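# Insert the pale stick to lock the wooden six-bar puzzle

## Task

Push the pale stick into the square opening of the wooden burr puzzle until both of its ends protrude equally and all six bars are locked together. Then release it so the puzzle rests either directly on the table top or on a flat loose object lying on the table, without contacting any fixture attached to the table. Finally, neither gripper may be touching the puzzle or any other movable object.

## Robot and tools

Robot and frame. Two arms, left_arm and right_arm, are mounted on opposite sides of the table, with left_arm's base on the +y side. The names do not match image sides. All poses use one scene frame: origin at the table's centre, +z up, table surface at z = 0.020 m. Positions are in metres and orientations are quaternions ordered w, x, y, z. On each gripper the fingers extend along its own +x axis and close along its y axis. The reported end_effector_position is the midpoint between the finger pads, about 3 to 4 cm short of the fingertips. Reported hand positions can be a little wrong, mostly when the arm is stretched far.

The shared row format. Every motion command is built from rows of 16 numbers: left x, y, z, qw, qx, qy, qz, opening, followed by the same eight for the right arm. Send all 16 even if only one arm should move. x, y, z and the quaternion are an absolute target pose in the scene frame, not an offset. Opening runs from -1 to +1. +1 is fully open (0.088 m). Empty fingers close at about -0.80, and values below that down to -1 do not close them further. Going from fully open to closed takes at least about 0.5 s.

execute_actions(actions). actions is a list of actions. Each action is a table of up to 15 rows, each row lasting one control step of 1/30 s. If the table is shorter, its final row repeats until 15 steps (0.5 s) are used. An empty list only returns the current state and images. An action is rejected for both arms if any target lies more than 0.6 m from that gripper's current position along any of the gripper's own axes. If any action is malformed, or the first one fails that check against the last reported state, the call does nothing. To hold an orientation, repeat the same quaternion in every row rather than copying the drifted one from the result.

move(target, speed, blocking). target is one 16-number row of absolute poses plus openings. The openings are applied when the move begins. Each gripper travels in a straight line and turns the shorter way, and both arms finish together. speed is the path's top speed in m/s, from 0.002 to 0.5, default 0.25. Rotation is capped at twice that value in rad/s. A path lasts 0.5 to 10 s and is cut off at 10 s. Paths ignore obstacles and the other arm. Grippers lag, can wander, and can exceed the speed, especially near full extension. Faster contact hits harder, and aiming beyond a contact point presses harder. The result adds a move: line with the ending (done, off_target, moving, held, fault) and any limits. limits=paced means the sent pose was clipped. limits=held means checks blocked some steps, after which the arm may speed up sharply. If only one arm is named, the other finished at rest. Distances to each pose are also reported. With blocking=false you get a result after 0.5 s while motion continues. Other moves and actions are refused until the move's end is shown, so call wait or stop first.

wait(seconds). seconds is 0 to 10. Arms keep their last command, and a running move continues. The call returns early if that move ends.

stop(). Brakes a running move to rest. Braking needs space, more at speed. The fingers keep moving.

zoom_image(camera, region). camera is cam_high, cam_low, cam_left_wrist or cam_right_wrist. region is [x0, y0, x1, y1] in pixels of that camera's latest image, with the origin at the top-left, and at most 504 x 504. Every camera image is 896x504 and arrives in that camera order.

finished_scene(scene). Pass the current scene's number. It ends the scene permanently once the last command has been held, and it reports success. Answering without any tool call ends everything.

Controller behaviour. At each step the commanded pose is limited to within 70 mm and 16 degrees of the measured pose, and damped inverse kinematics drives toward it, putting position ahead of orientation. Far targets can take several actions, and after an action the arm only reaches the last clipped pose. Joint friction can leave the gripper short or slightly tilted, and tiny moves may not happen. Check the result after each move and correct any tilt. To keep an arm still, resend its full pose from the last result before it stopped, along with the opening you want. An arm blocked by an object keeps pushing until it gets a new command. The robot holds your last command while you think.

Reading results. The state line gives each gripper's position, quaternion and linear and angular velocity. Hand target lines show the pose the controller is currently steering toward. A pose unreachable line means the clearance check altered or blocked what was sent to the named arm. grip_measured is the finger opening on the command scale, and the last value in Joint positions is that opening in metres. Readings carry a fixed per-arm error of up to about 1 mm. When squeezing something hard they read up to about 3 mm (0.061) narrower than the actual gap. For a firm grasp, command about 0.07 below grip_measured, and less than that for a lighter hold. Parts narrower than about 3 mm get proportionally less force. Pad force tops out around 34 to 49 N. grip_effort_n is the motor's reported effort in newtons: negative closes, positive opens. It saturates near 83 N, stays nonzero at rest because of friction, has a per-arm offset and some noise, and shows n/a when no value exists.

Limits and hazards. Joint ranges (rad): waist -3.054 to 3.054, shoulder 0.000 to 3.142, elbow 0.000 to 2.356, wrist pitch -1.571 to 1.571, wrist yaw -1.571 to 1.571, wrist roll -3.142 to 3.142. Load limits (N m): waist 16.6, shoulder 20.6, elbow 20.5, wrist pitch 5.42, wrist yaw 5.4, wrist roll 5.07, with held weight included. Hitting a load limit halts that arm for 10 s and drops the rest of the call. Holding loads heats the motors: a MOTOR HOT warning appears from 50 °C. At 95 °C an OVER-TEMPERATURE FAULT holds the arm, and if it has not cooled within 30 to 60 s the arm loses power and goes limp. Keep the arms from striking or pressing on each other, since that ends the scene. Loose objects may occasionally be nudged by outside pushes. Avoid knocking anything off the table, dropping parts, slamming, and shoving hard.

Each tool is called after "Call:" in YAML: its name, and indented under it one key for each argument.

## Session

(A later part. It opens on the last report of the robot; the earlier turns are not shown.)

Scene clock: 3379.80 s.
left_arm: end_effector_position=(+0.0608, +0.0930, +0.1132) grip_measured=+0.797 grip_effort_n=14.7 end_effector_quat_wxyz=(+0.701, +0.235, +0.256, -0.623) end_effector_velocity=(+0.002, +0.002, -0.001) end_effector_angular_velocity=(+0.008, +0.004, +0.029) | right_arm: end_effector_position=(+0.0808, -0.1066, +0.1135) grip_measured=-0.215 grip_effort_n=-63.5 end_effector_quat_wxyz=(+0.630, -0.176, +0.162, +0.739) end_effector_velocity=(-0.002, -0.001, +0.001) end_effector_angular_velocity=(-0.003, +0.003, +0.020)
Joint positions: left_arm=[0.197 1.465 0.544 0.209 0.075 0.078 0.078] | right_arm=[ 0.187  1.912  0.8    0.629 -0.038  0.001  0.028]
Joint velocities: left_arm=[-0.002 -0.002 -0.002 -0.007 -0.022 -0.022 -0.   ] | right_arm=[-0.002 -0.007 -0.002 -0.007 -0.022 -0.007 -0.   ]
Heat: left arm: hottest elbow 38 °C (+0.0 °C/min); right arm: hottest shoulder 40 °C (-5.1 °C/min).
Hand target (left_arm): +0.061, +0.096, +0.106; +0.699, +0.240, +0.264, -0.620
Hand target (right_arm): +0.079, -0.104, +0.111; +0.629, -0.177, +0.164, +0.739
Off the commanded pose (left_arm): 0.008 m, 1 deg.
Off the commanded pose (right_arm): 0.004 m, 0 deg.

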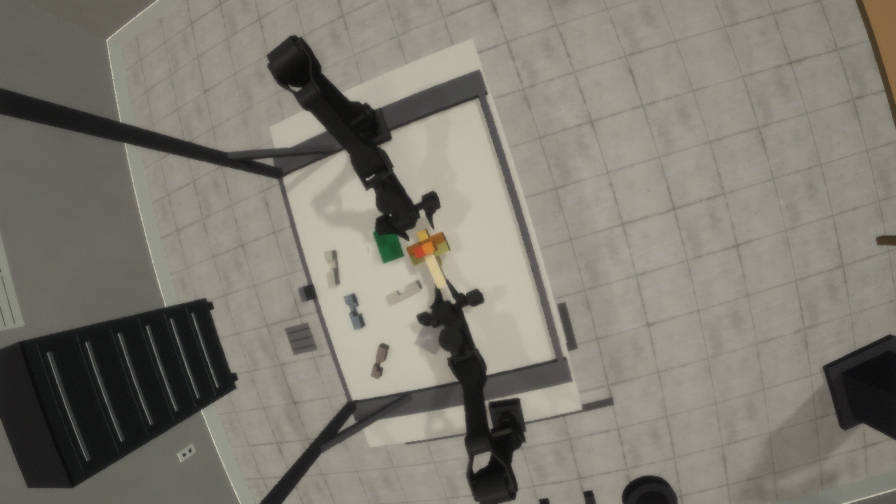

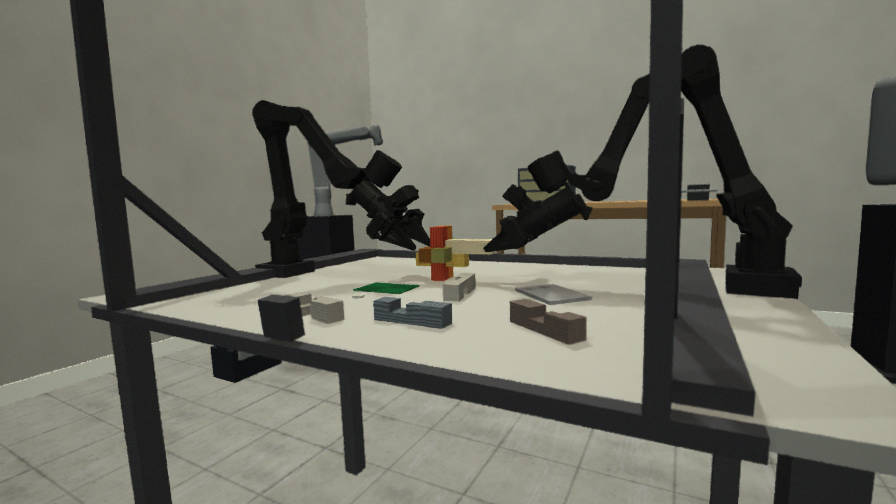

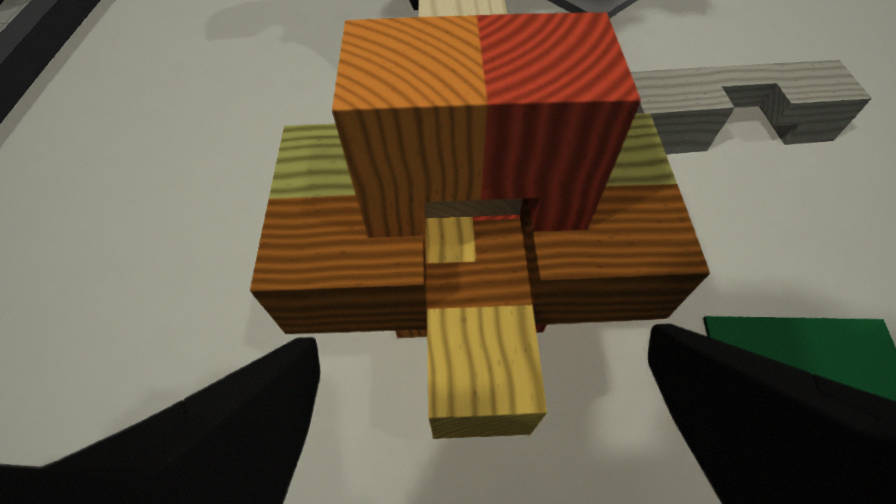

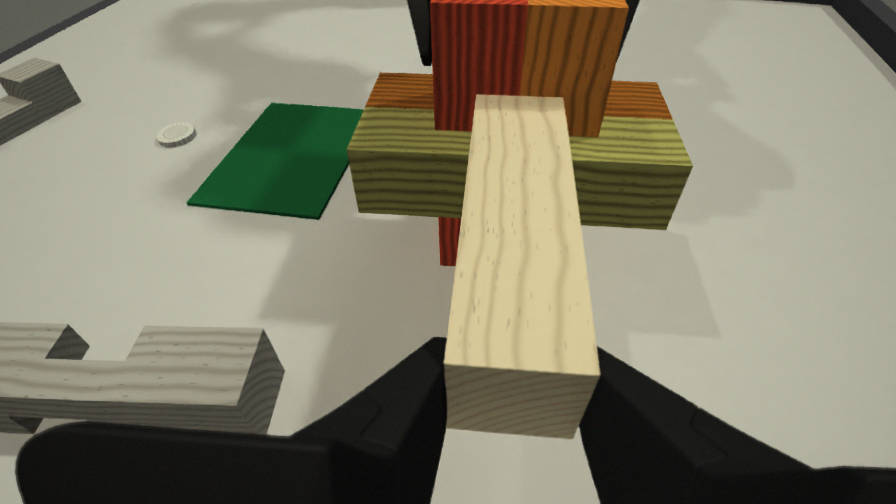

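Call:
execute_actions:
  actions:
    - [[0.061,0.096,0.101,0.6988,0.2398,0.2642,-0.6202,0.8,0.079,-0.104,0.1113,0.6296,-0.1768,0.1642,0.7388,-0.225]]
    - [[0.061,0.096,0.098,0.6988,0.2398,0.2642,-0.6202,0.8,0.079,-0.104,0.1113,0.6296,-0.1768,0.1642,0.7388,-0.225]]
    - [[0.0613,0.091,0.098,0.6988,0.2398,0.2642,-0.6202,0.8,0.079,-0.104,0.1113,0.6296,-0.1768,0.1642,0.7388,-0.225]]
    - [[0.0616,0.087,0.098,0.6988,0.2398,0.2642,-0.6202,0.8,0.079,-0.104,0.1113,0.6296,-0.1768,0.1642,0.7388,-0.225]]
    - [[0.062,0.084,0.098,0.6988,0.2398,0.2642,-0.6202,0.8,0.079,-0.104,0.1113,0.6296,-0.1768,0.1642,0.7388,-0.225]]
    - [[0.062,0.084,0.098,0.6988,0.2398,0.2642,-0.6202,0.8,0.079,-0.104,0.1113,0.6296,-0.1768,0.1642,0.7388,-0.225]]

Call:
zoom_image:
  camera: "cam_low"
  region: [380,195,520,295]

Scene clock: 3392.70 s.
left_arm: end_effector_position=(+0.0618, +0.0869, +0.0985) grip_measured=+0.797 grip_effort_n=14.7 end_effector_quat_wxyz=(+0.698, +0.240, +0.263, -0.621) end_effector_velocity=(+0.000, +0.000, +0.000) end_effector_angular_velocity=(+0.003, +0.001, +0.008) | right_arm: end_effector_position=(+0.0808, -0.1066, +0.1135) grip_measured=-0.215 grip_effort_n=-63.5 end_effector_quat_wxyz=(+0.630, -0.176, +0.162, +0.739) end_effector_velocity=(+0.003, -0.002, -0.004) end_effector_angular_velocity=(-0.020, -0.012, -0.006)
Joint positions: left_arm=[0.196 1.542 0.552 0.259 0.074 0.078 0.078] | right_arm=[ 0.187  1.912  0.8    0.629 -0.038  0.001  0.028]
Joint velocities: left_arm=[-0.002 -0.002  0.002 -0.007 -0.007 -0.007 -0.   ] | right_arm=[-0.002 -0.002 -0.002 -0.022  0.007 -0.007 -0.   ]
Heat: left arm: hottest elbow 37 °C (-1.0 °C/min); right arm: hottest shoulder 39 °C (-4.1 °C/min).
Hand target (left_arm): +0.062, +0.084, +0.098; +0.699, +0.240, +0.264, -0.620
Hand target (right_arm): +0.079, -0.104, +0.111; +0.629, -0.177, +0.164, +0.739
Off the commanded pose (left_arm): 0.003 m, 0 deg.
Off the commanded pose (right_arm): 0.004 m, 0 deg.

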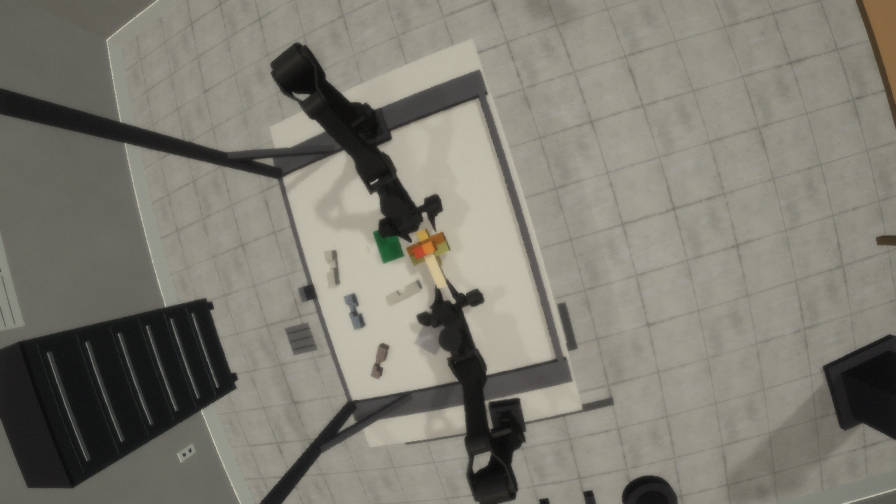

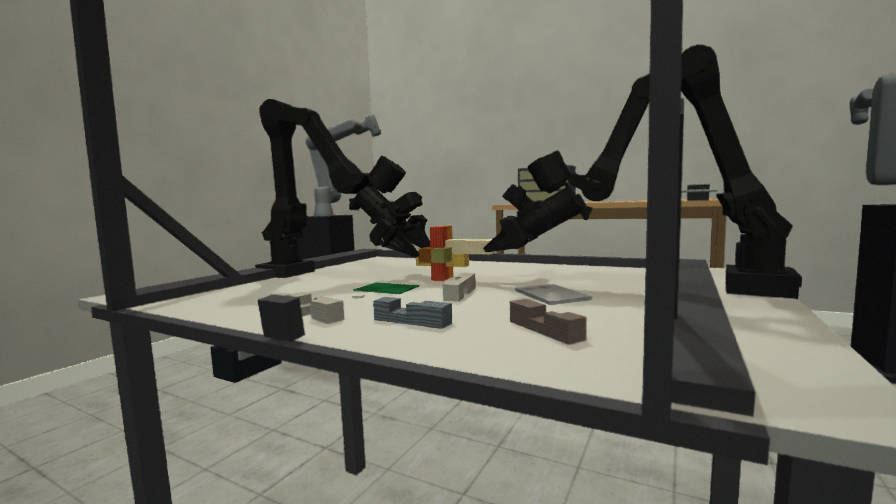

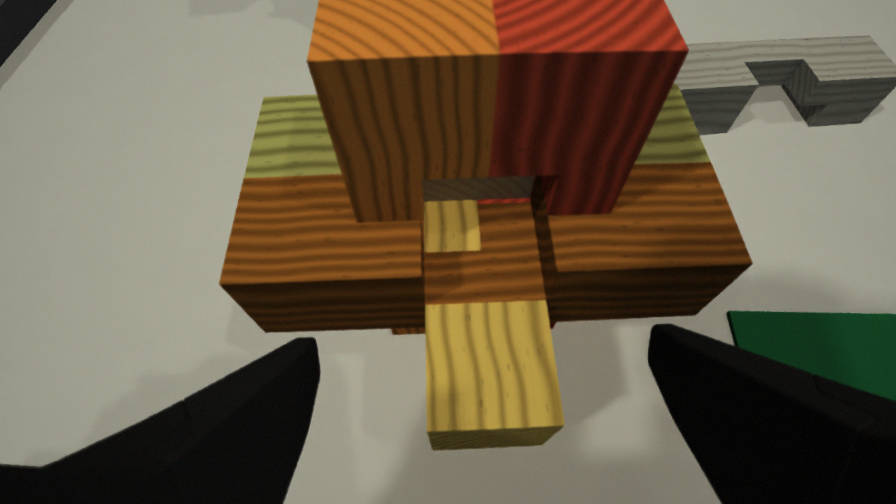

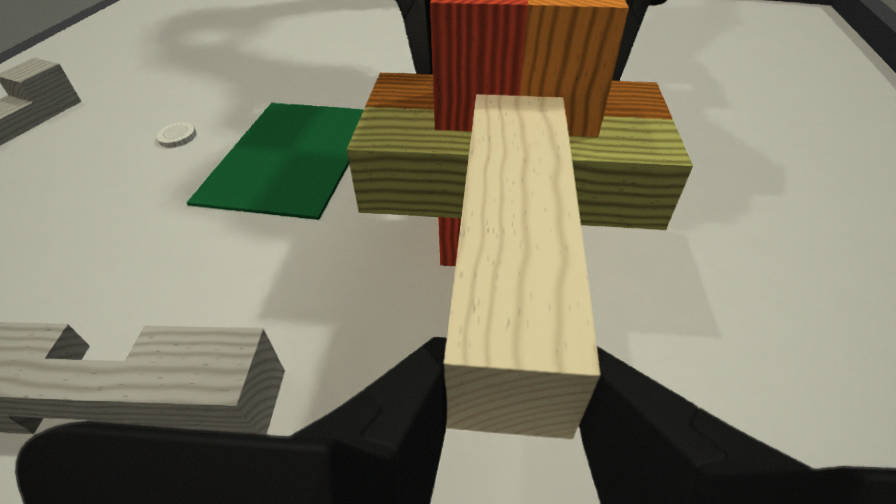

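Region (380, 195, 520, 295) of cam_low's 896x504 image, scaled by 3.600, with more detail than that image has; it fills the top 360 rows of this view, and the rest is white.

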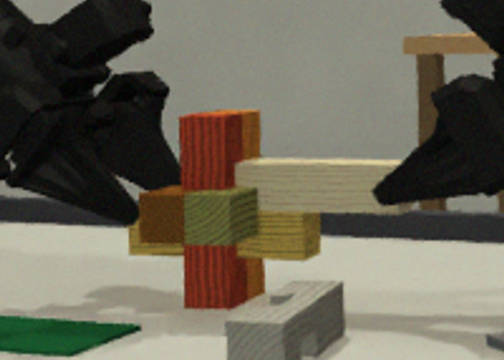

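Call:
move:
  target: [0.0632,0.0735,0.1085,0.6988,0.2398,0.2642,-0.6202,0.8,0.079,-0.104,0.1113,0.6296,-0.1768,0.1642,0.7388,-0.225]
  speed: 0.012

Call:
zoom_image:
  camera: "cam_low"
  region: [380,195,520,295]

Scene clock: 3401.07 s.
left_arm: end_effector_position=(+0.0632, +0.0781, +0.1075) grip_measured=+0.797 grip_effort_n=14.7 end_effector_quat_wxyz=(+0.698, +0.241, +0.265, -0.620) end_effector_velocity=(-0.000, +0.002, -0.001) end_effector_angular_velocity=(+0.006, +0.013, +0.018) | right_arm: end_effector_position=(+0.0808, -0.1068, +0.1132) grip_measured=-0.215 grip_effort_n=-63.5 end_effector_quat_wxyz=(+0.630, -0.176, +0.163, +0.739) end_effector_velocity=(-0.004, -0.002, -0.000) end_effector_angular_velocity=(+0.001, +0.011, +0.033)
Joint positions: left_arm=[0.193 1.546 0.606 0.205 0.071 0.075 0.078] | right_arm=[ 0.187  1.912  0.8    0.627 -0.038  0.001  0.028]
Joint velocities: left_arm=[-0.002 -0.002 -0.002 -0.007 -0.007 -0.022 -0.   ] | right_arm=[-0.002 -0.002 -0.007  0.007 -0.037 -0.007 -0.   ]
Heat: left arm: hottest elbow 37 °C (-1.0 °C/min); right arm: hottest shoulder 39 °C (-3.0 °C/min).
Hand target (left_arm): +0.063, +0.074, +0.108; +0.699, +0.240, +0.264, -0.620
Hand target (right_arm): +0.079, -0.104, +0.111; +0.629, -0.177, +0.164, +0.739
Off the commanded pose (left_arm): 0.005 m, 0 deg.
Off the commanded pose (right_arm): 0.004 m, 0 deg.
move: done

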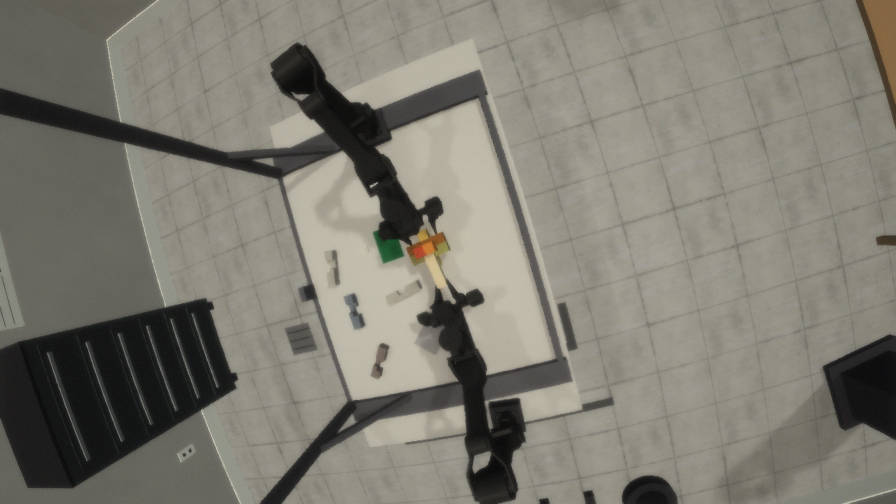

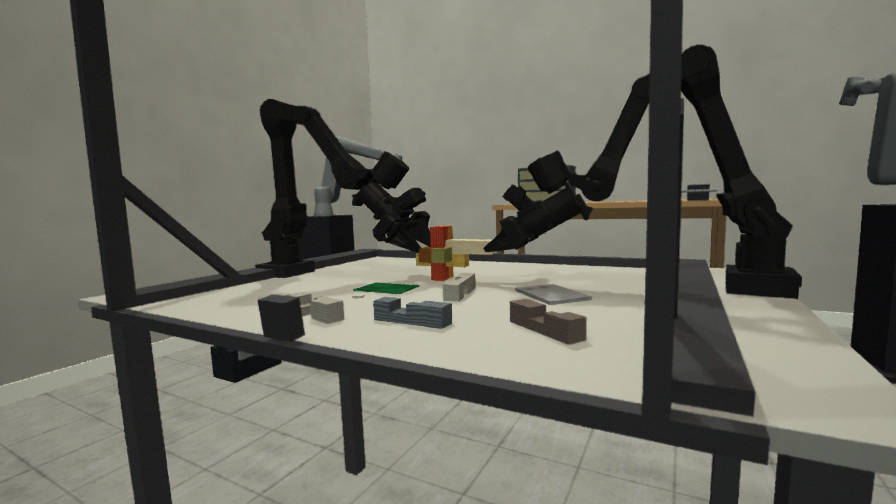

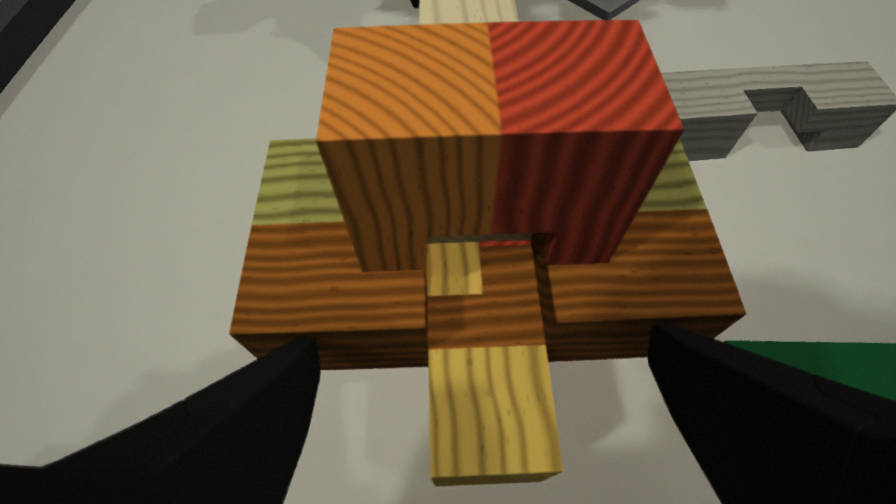

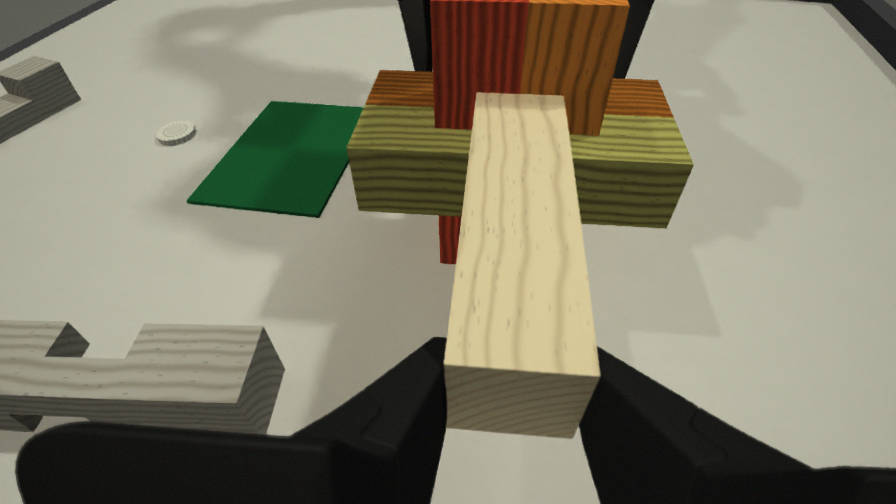

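Region (380, 195, 520, 295) of cam_low's 896x504 image, scaled by 3.600, with more detail than that image has; it fills the top 360 rows of this view, and the rest is white.

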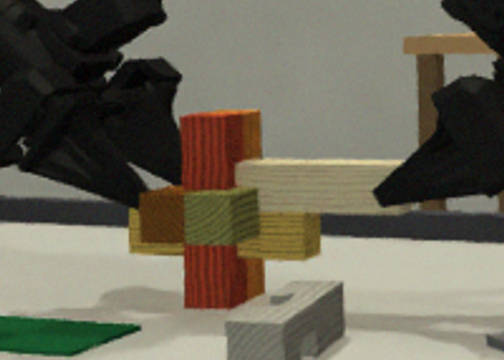

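Call:
move:
  target: [0.0632,0.0735,0.1050,0.6988,0.2398,0.2642,-0.6202,0.8,0.0785,-0.092,0.1113,0.6296,-0.1768,0.1642,0.7388,-0.225]
  speed: 0.006

Scene clock: 3408.13 s.
left_arm: end_effector_position=(+0.0634, +0.0765, +0.1078) grip_measured=+0.797 grip_effort_n=14.2 end_effector_quat_wxyz=(+0.699, +0.239, +0.262, -0.621) end_effector_velocity=(-0.001, +0.004, -0.004) end_effector_angular_velocity=(+0.022, +0.005, +0.008) | right_arm: end_effector_position=(+0.0795, -0.0964, +0.1123) grip_measured=-0.215 grip_effort_n=-63.5 end_effector_quat_wxyz=(+0.629, -0.177, +0.164, +0.739) end_effector_velocity=(+0.003, -0.001, -0.002) end_effector_angular_velocity=(-0.016, -0.005, +0.003)
Joint positions: left_arm=[0.193 1.55  0.607 0.216 0.071 0.075 0.078] | right_arm=[ 0.187  1.944  0.847  0.609 -0.038  0.001  0.028]
Joint velocities: left_arm=[-0.002 -0.002 -0.002 -0.022 -0.007 -0.007 -0.   ] | right_arm=[-0.007 -0.002  0.002 -0.022 -0.007 -0.007 -0.   ]
Heat: left arm: hottest elbow 38 °C (+0.0 °C/min); right arm: hottest wrist pitch 40 °C (-1.0 °C/min).
Hand target (left_arm): +0.063, +0.074, +0.105; +0.699, +0.240, +0.264, -0.620
Hand target (right_arm): +0.078, -0.092, +0.111; +0.629, -0.177, +0.164, +0.739
Off the commanded pose (left_arm): 0.004 m, 0 deg.
Off the commanded pose (right_arm): 0.005 m, 0 deg.
move: done

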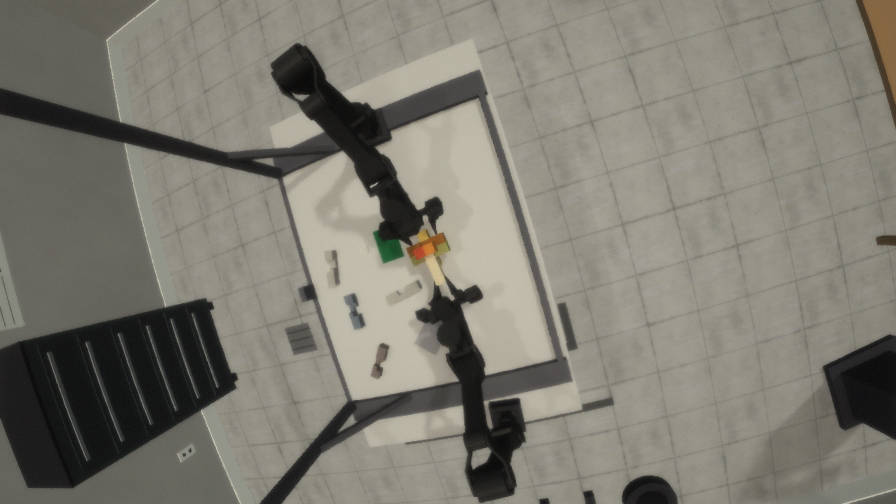

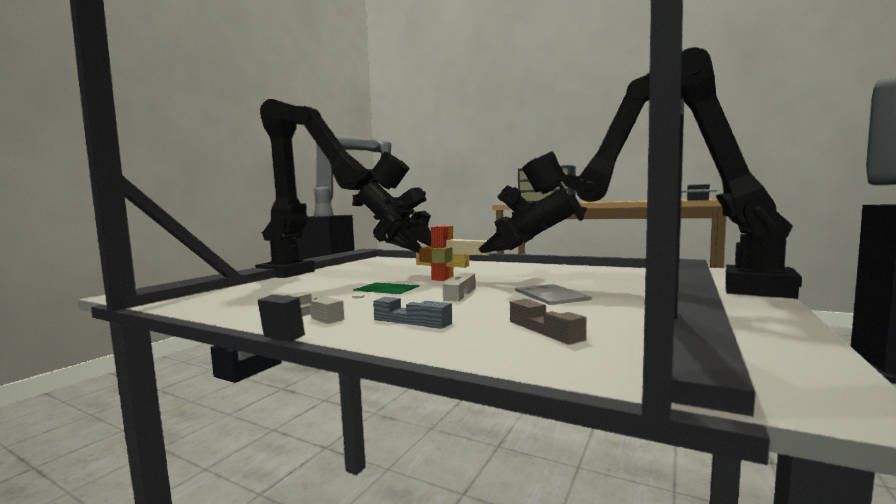

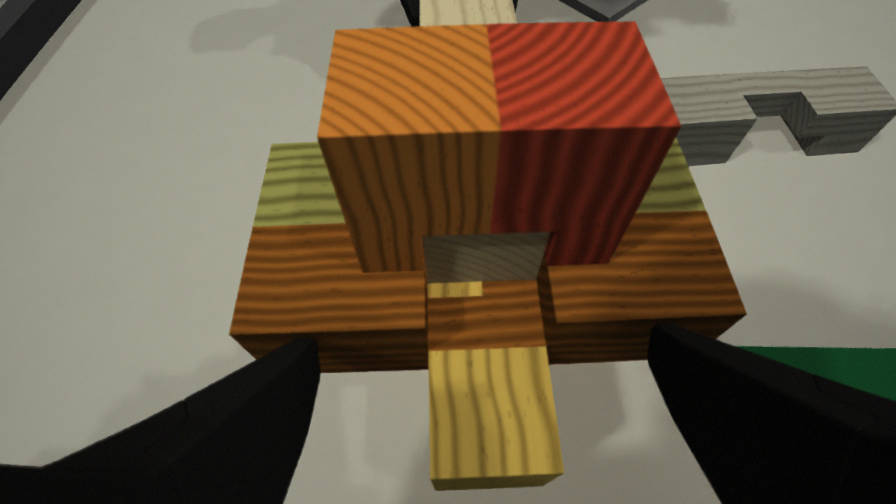

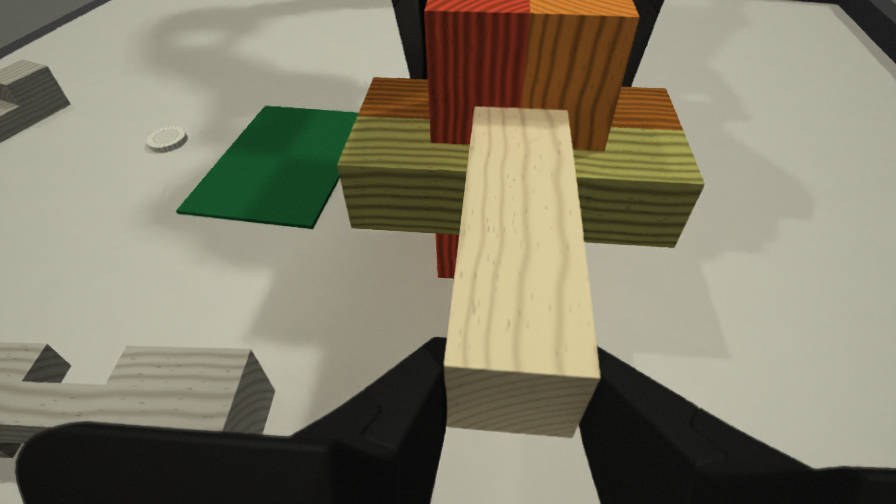

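Call:
move:
  target: [0.0632,0.0748,0.1050,0.6988,0.2398,0.2642,-0.6202,0.8,0.0762,-0.072,0.1120,0.6296,-0.1768,0.1642,0.7388,-0.225]
  speed: 0.007

Scene clock: 3414.57 s.
left_arm: end_effector_position=(+0.0633, +0.0768, +0.1076) grip_measured=+0.797 grip_effort_n=14.2 end_effector_quat_wxyz=(+0.699, +0.240, +0.263, -0.621) end_effector_velocity=(-0.004, +0.001, -0.002) end_effector_angular_velocity=(+0.001, +0.011, -0.008) | right_arm: end_effector_position=(+0.0771, -0.0768, +0.1139) grip_measured=-0.215 grip_effort_n=-63.5 end_effector_quat_wxyz=(+0.629, -0.177, +0.164, +0.739) end_effector_velocity=(-0.002, -0.000, -0.001) end_effector_angular_velocity=(+0.002, +0.004, +0.020)
Joint positions: left_arm=[0.193 1.55  0.607 0.214 0.071 0.075 0.078] | right_arm=[ 0.187  1.994  0.937  0.57  -0.038  0.001  0.028]
Joint velocities: left_arm=[-0.007  0.002 -0.007  0.007  0.007 -0.007 -0.   ] | right_arm=[-0.002  0.002 -0.002  0.007 -0.022 -0.007 -0.   ]
Heat: left arm: hottest elbow 38 °C (+0.0 °C/min); right arm: hottest wrist pitch 40 °C (-1.0 °C/min).
Hand target (left_arm): +0.063, +0.075, +0.105; +0.699, +0.240, +0.264, -0.620
Hand target (right_arm): +0.076, -0.072, +0.112; +0.629, -0.177, +0.164, +0.739
Off the commanded pose (left_arm): 0.003 m, 0 deg.
Off the commanded pose (right_arm): 0.005 m, 0 deg.
move: done

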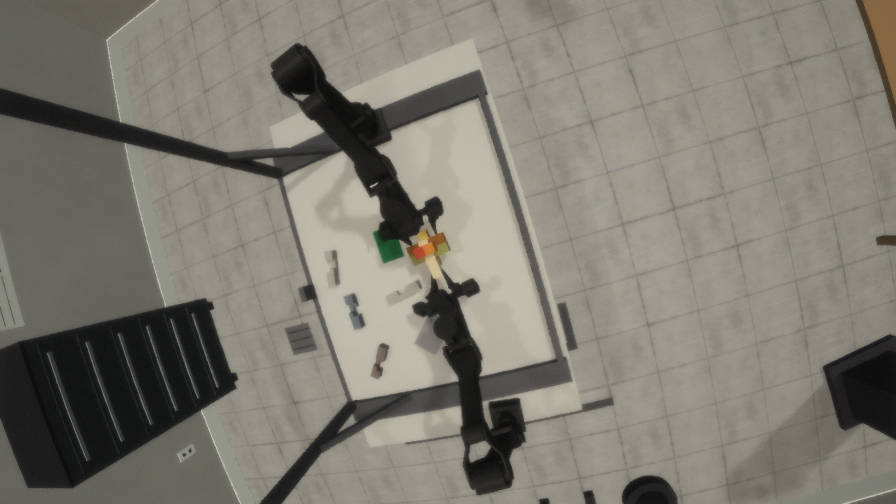

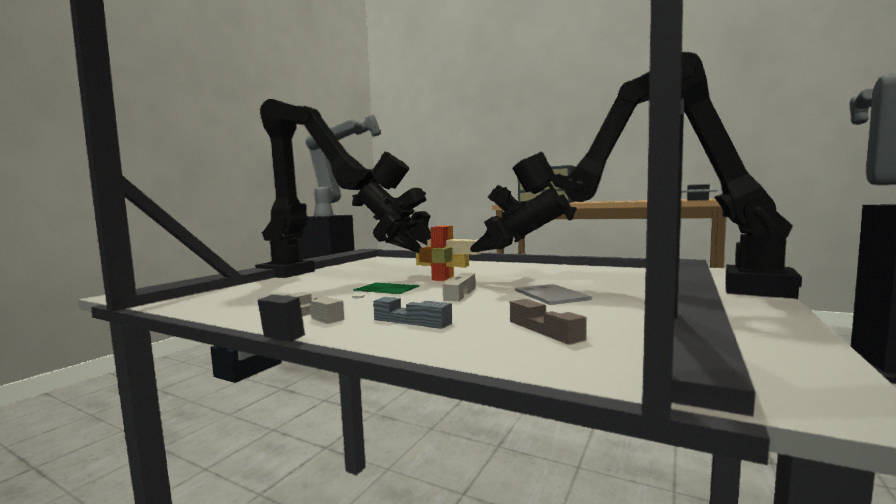

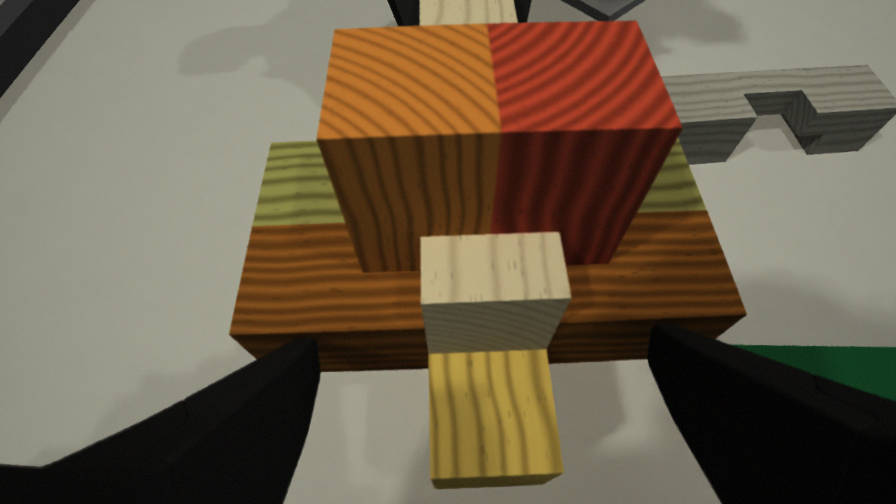

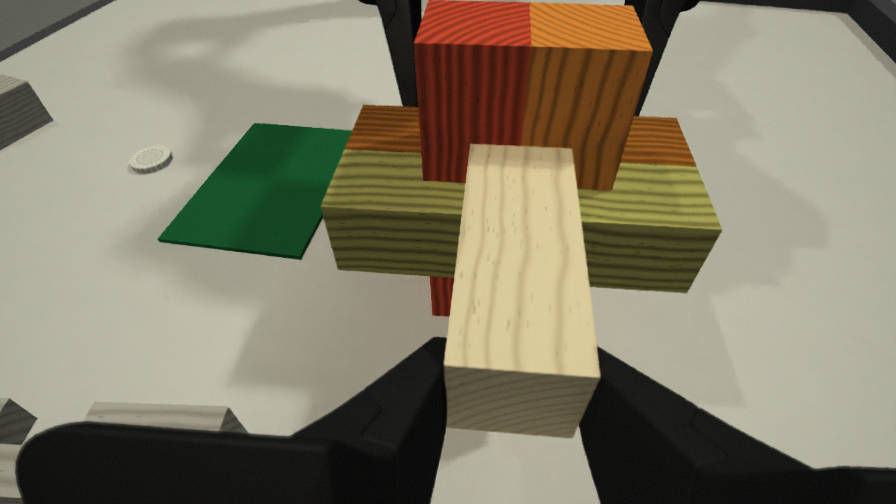

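Call:
move:
  target: [0.0632,0.0748,0.1050,0.6988,0.2398,0.2642,-0.6202,0.8,0.0731,-0.047,0.1112,0.6296,-0.1768,0.1642,0.7388,-0.225]
  speed: 0.008

Call:
zoom_image:
  camera: "cam_low"
  region: [380,195,520,295]

Scene clock: 3422.53 s.
left_arm: end_effector_position=(+0.0633, +0.0768, +0.1076) grip_measured=+0.797 grip_effort_n=14.2 end_effector_quat_wxyz=(+0.699, +0.240, +0.263, -0.621) end_effector_velocity=(+0.000, +0.000, -0.001) end_effector_angular_velocity=(+0.006, +0.013, +0.018) | right_arm: end_effector_position=(+0.0741, -0.0508, +0.1156) grip_measured=-0.215 grip_effort_n=-63.5 end_effector_quat_wxyz=(+0.630, -0.175, +0.162, +0.739) end_effector_velocity=(-0.004, -0.002, -0.004) end_effector_angular_velocity=(-0.023, +0.008, +0.033)
Joint positions: left_arm=[0.193 1.55  0.607 0.214 0.071 0.075 0.078] | right_arm=[ 0.187  2.065  1.057  0.526 -0.038  0.001  0.028]
Joint velocities: left_arm=[-0.002  0.002  0.002 -0.007 -0.007 -0.022 -0.   ] | right_arm=[-0.002  0.002  0.002 -0.022 -0.037 -0.007 -0.   ]
Heat: left arm: hottest elbow 38 °C (+0.0 °C/min); right arm: hottest wrist pitch 40 °C (+0.0 °C/min).
Hand target (left_arm): +0.063, +0.075, +0.105; +0.699, +0.240, +0.264, -0.620
Hand target (right_arm): +0.073, -0.047, +0.111; +0.630, -0.177, +0.164, +0.739
Off the commanded pose (left_arm): 0.003 m, 0 deg.
Off the commanded pose (right_arm): 0.006 m, 0 deg.
move: done

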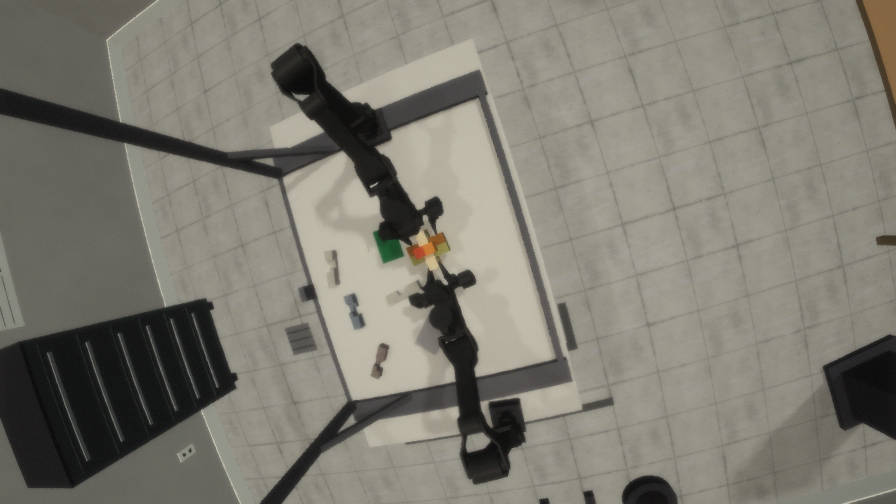

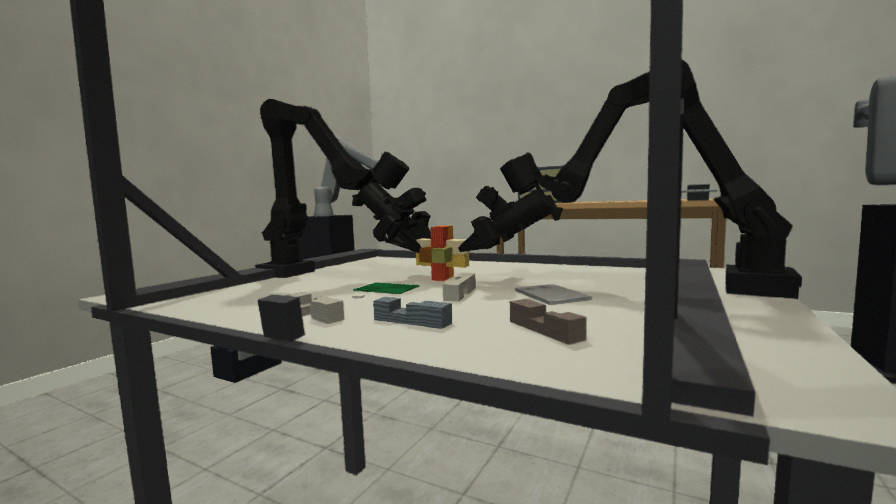

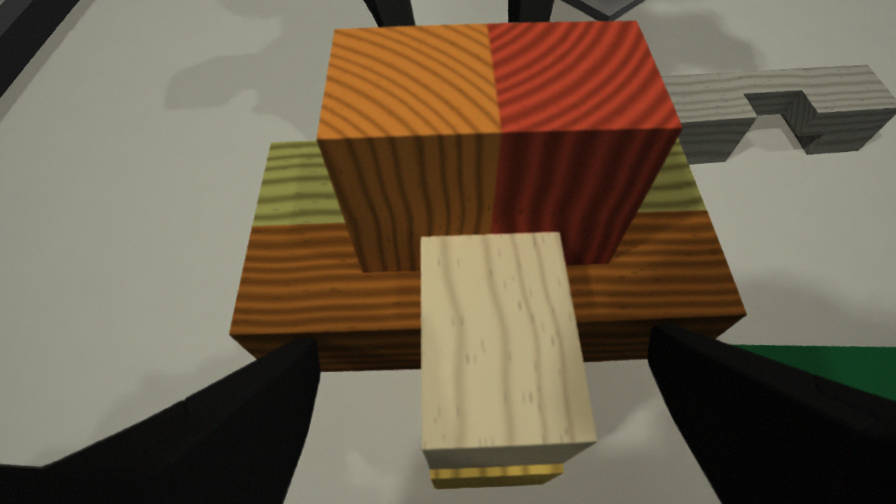

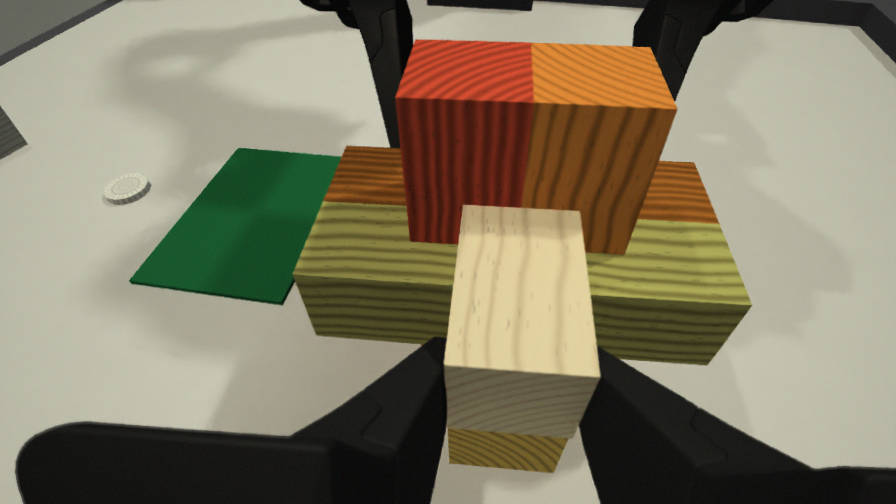

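Region (380, 195, 520, 295) of cam_low's 896x504 image, scaled by 3.600, with more detail than that image has; it fills the top 360 rows of this view, and the rest is white.

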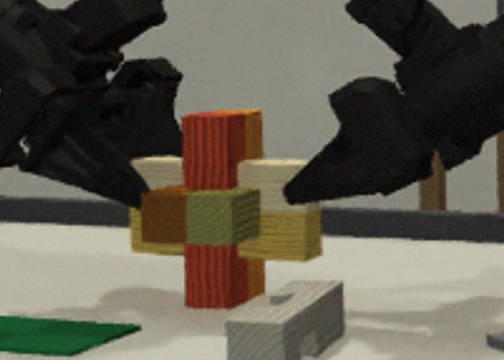

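Nearly there. Measuring the remaining offset at the tip.

Call:
zoom_image:
  camera: "cam_left_wrist"
  region: [410,420,610,504]

Region (410, 420, 610, 504) of cam_left_wrist's 896x504 image, scaled by 2.520, with more detail than that image has; it fills the top 212 rows of this view, and the rest is white.

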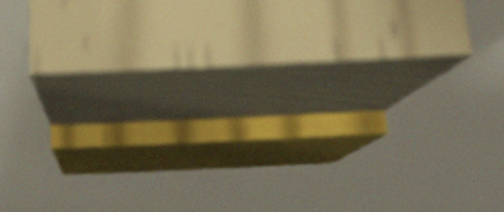

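Call:
move:
  target: [0.0632,0.0748,0.1050,0.6988,0.2398,0.2642,-0.6202,0.8,0.0729,-0.0451,0.1112,0.6296,-0.1768,0.1642,0.7388,-0.225]
  speed: 0.003

Call:
zoom_image:
  camera: "cam_left_wrist"
  region: [410,420,610,504]

Scene clock: 3430.47 s.
left_arm: end_effector_position=(+0.0633, +0.0768, +0.1076) grip_measured=+0.797 grip_effort_n=14.2 end_effector_quat_wxyz=(+0.699, +0.240, +0.263, -0.621) end_effector_velocity=(-0.000, +0.002, -0.001) end_effector_angular_velocity=(+0.009, -0.009, -0.002) | right_arm: end_effector_position=(+0.0739, -0.0488, +0.1158) grip_measured=-0.215 grip_effort_n=-63.5 end_effector_quat_wxyz=(+0.630, -0.175, +0.162, +0.739) end_effector_velocity=(-0.002, -0.002, -0.002) end_effector_angular_velocity=(-0.016, -0.005, +0.012)
Joint positions: left_arm=[0.193 1.55  0.607 0.214 0.071 0.075 0.078] | right_arm=[ 0.187  2.07   1.067  0.522 -0.038  0.001  0.028]
Joint velocities: left_arm=[-0.002 -0.002 -0.002 -0.007 -0.007  0.007 -0.   ] | right_arm=[ 0.002 -0.002  0.002 -0.022 -0.007 -0.007 -0.   ]
Heat: left arm: hottest elbow 37 °C (-1.0 °C/min); right arm: hottest wrist pitch 40 °C (+0.0 °C/min).
Hand target (left_arm): +0.063, +0.075, +0.105; +0.699, +0.240, +0.264, -0.620
Hand target (right_arm): +0.073, -0.045, +0.111; +0.629, -0.177, +0.164, +0.739
Off the commanded pose (left_arm): 0.003 m, 0 deg.
Off the commanded pose (right_arm): 0.006 m, 0 deg.
move: done

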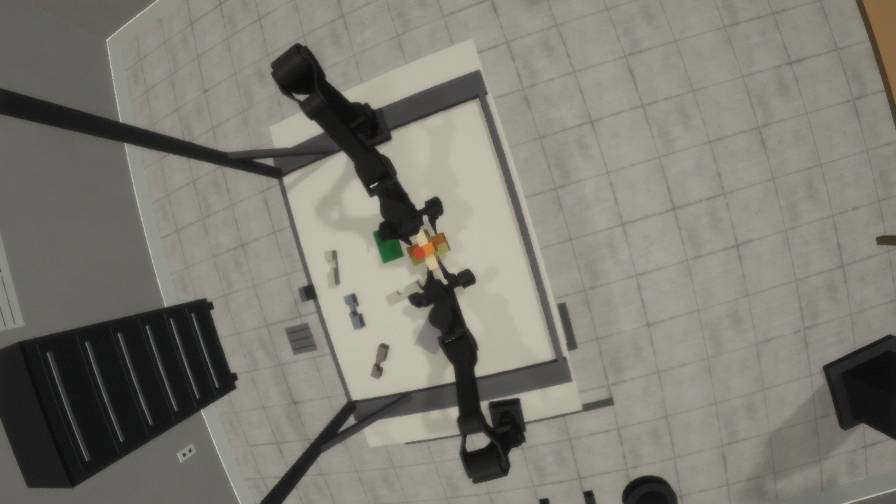

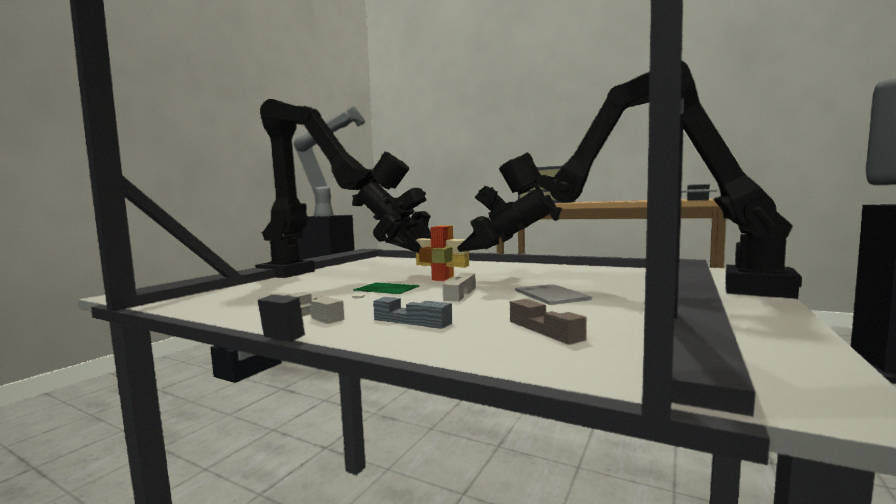

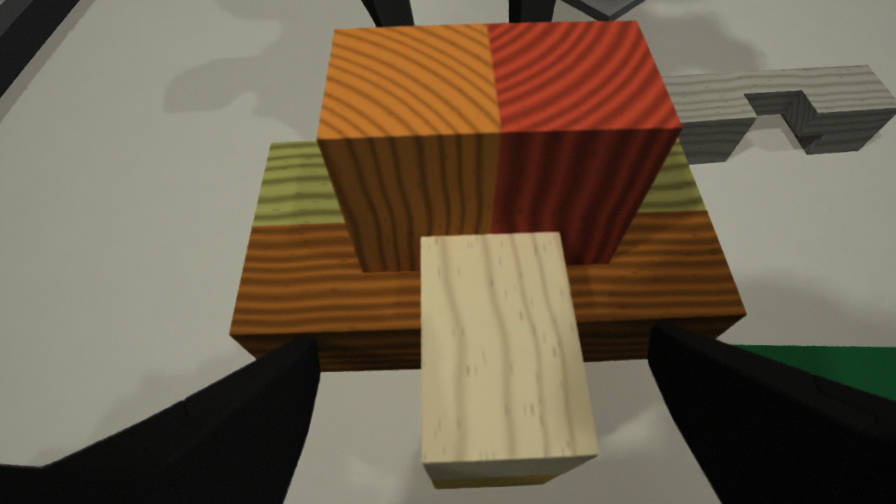

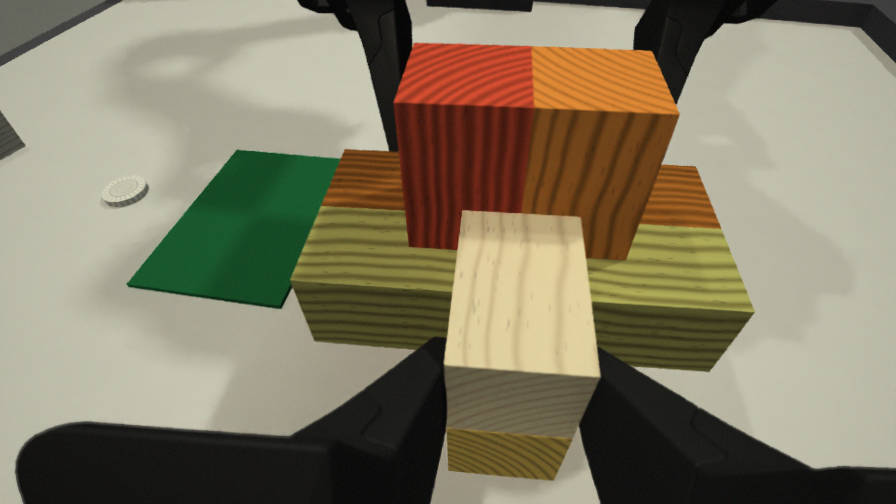

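Region (410, 420, 610, 504) of cam_left_wrist's 896x504 image, scaled by 2.520, with more detail than that image has; it fills the top 212 rows of this view, and the rest is white.

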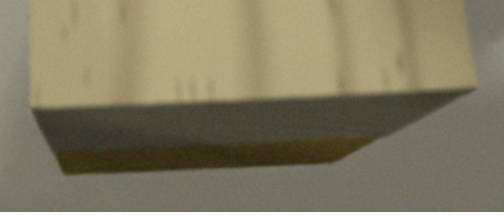

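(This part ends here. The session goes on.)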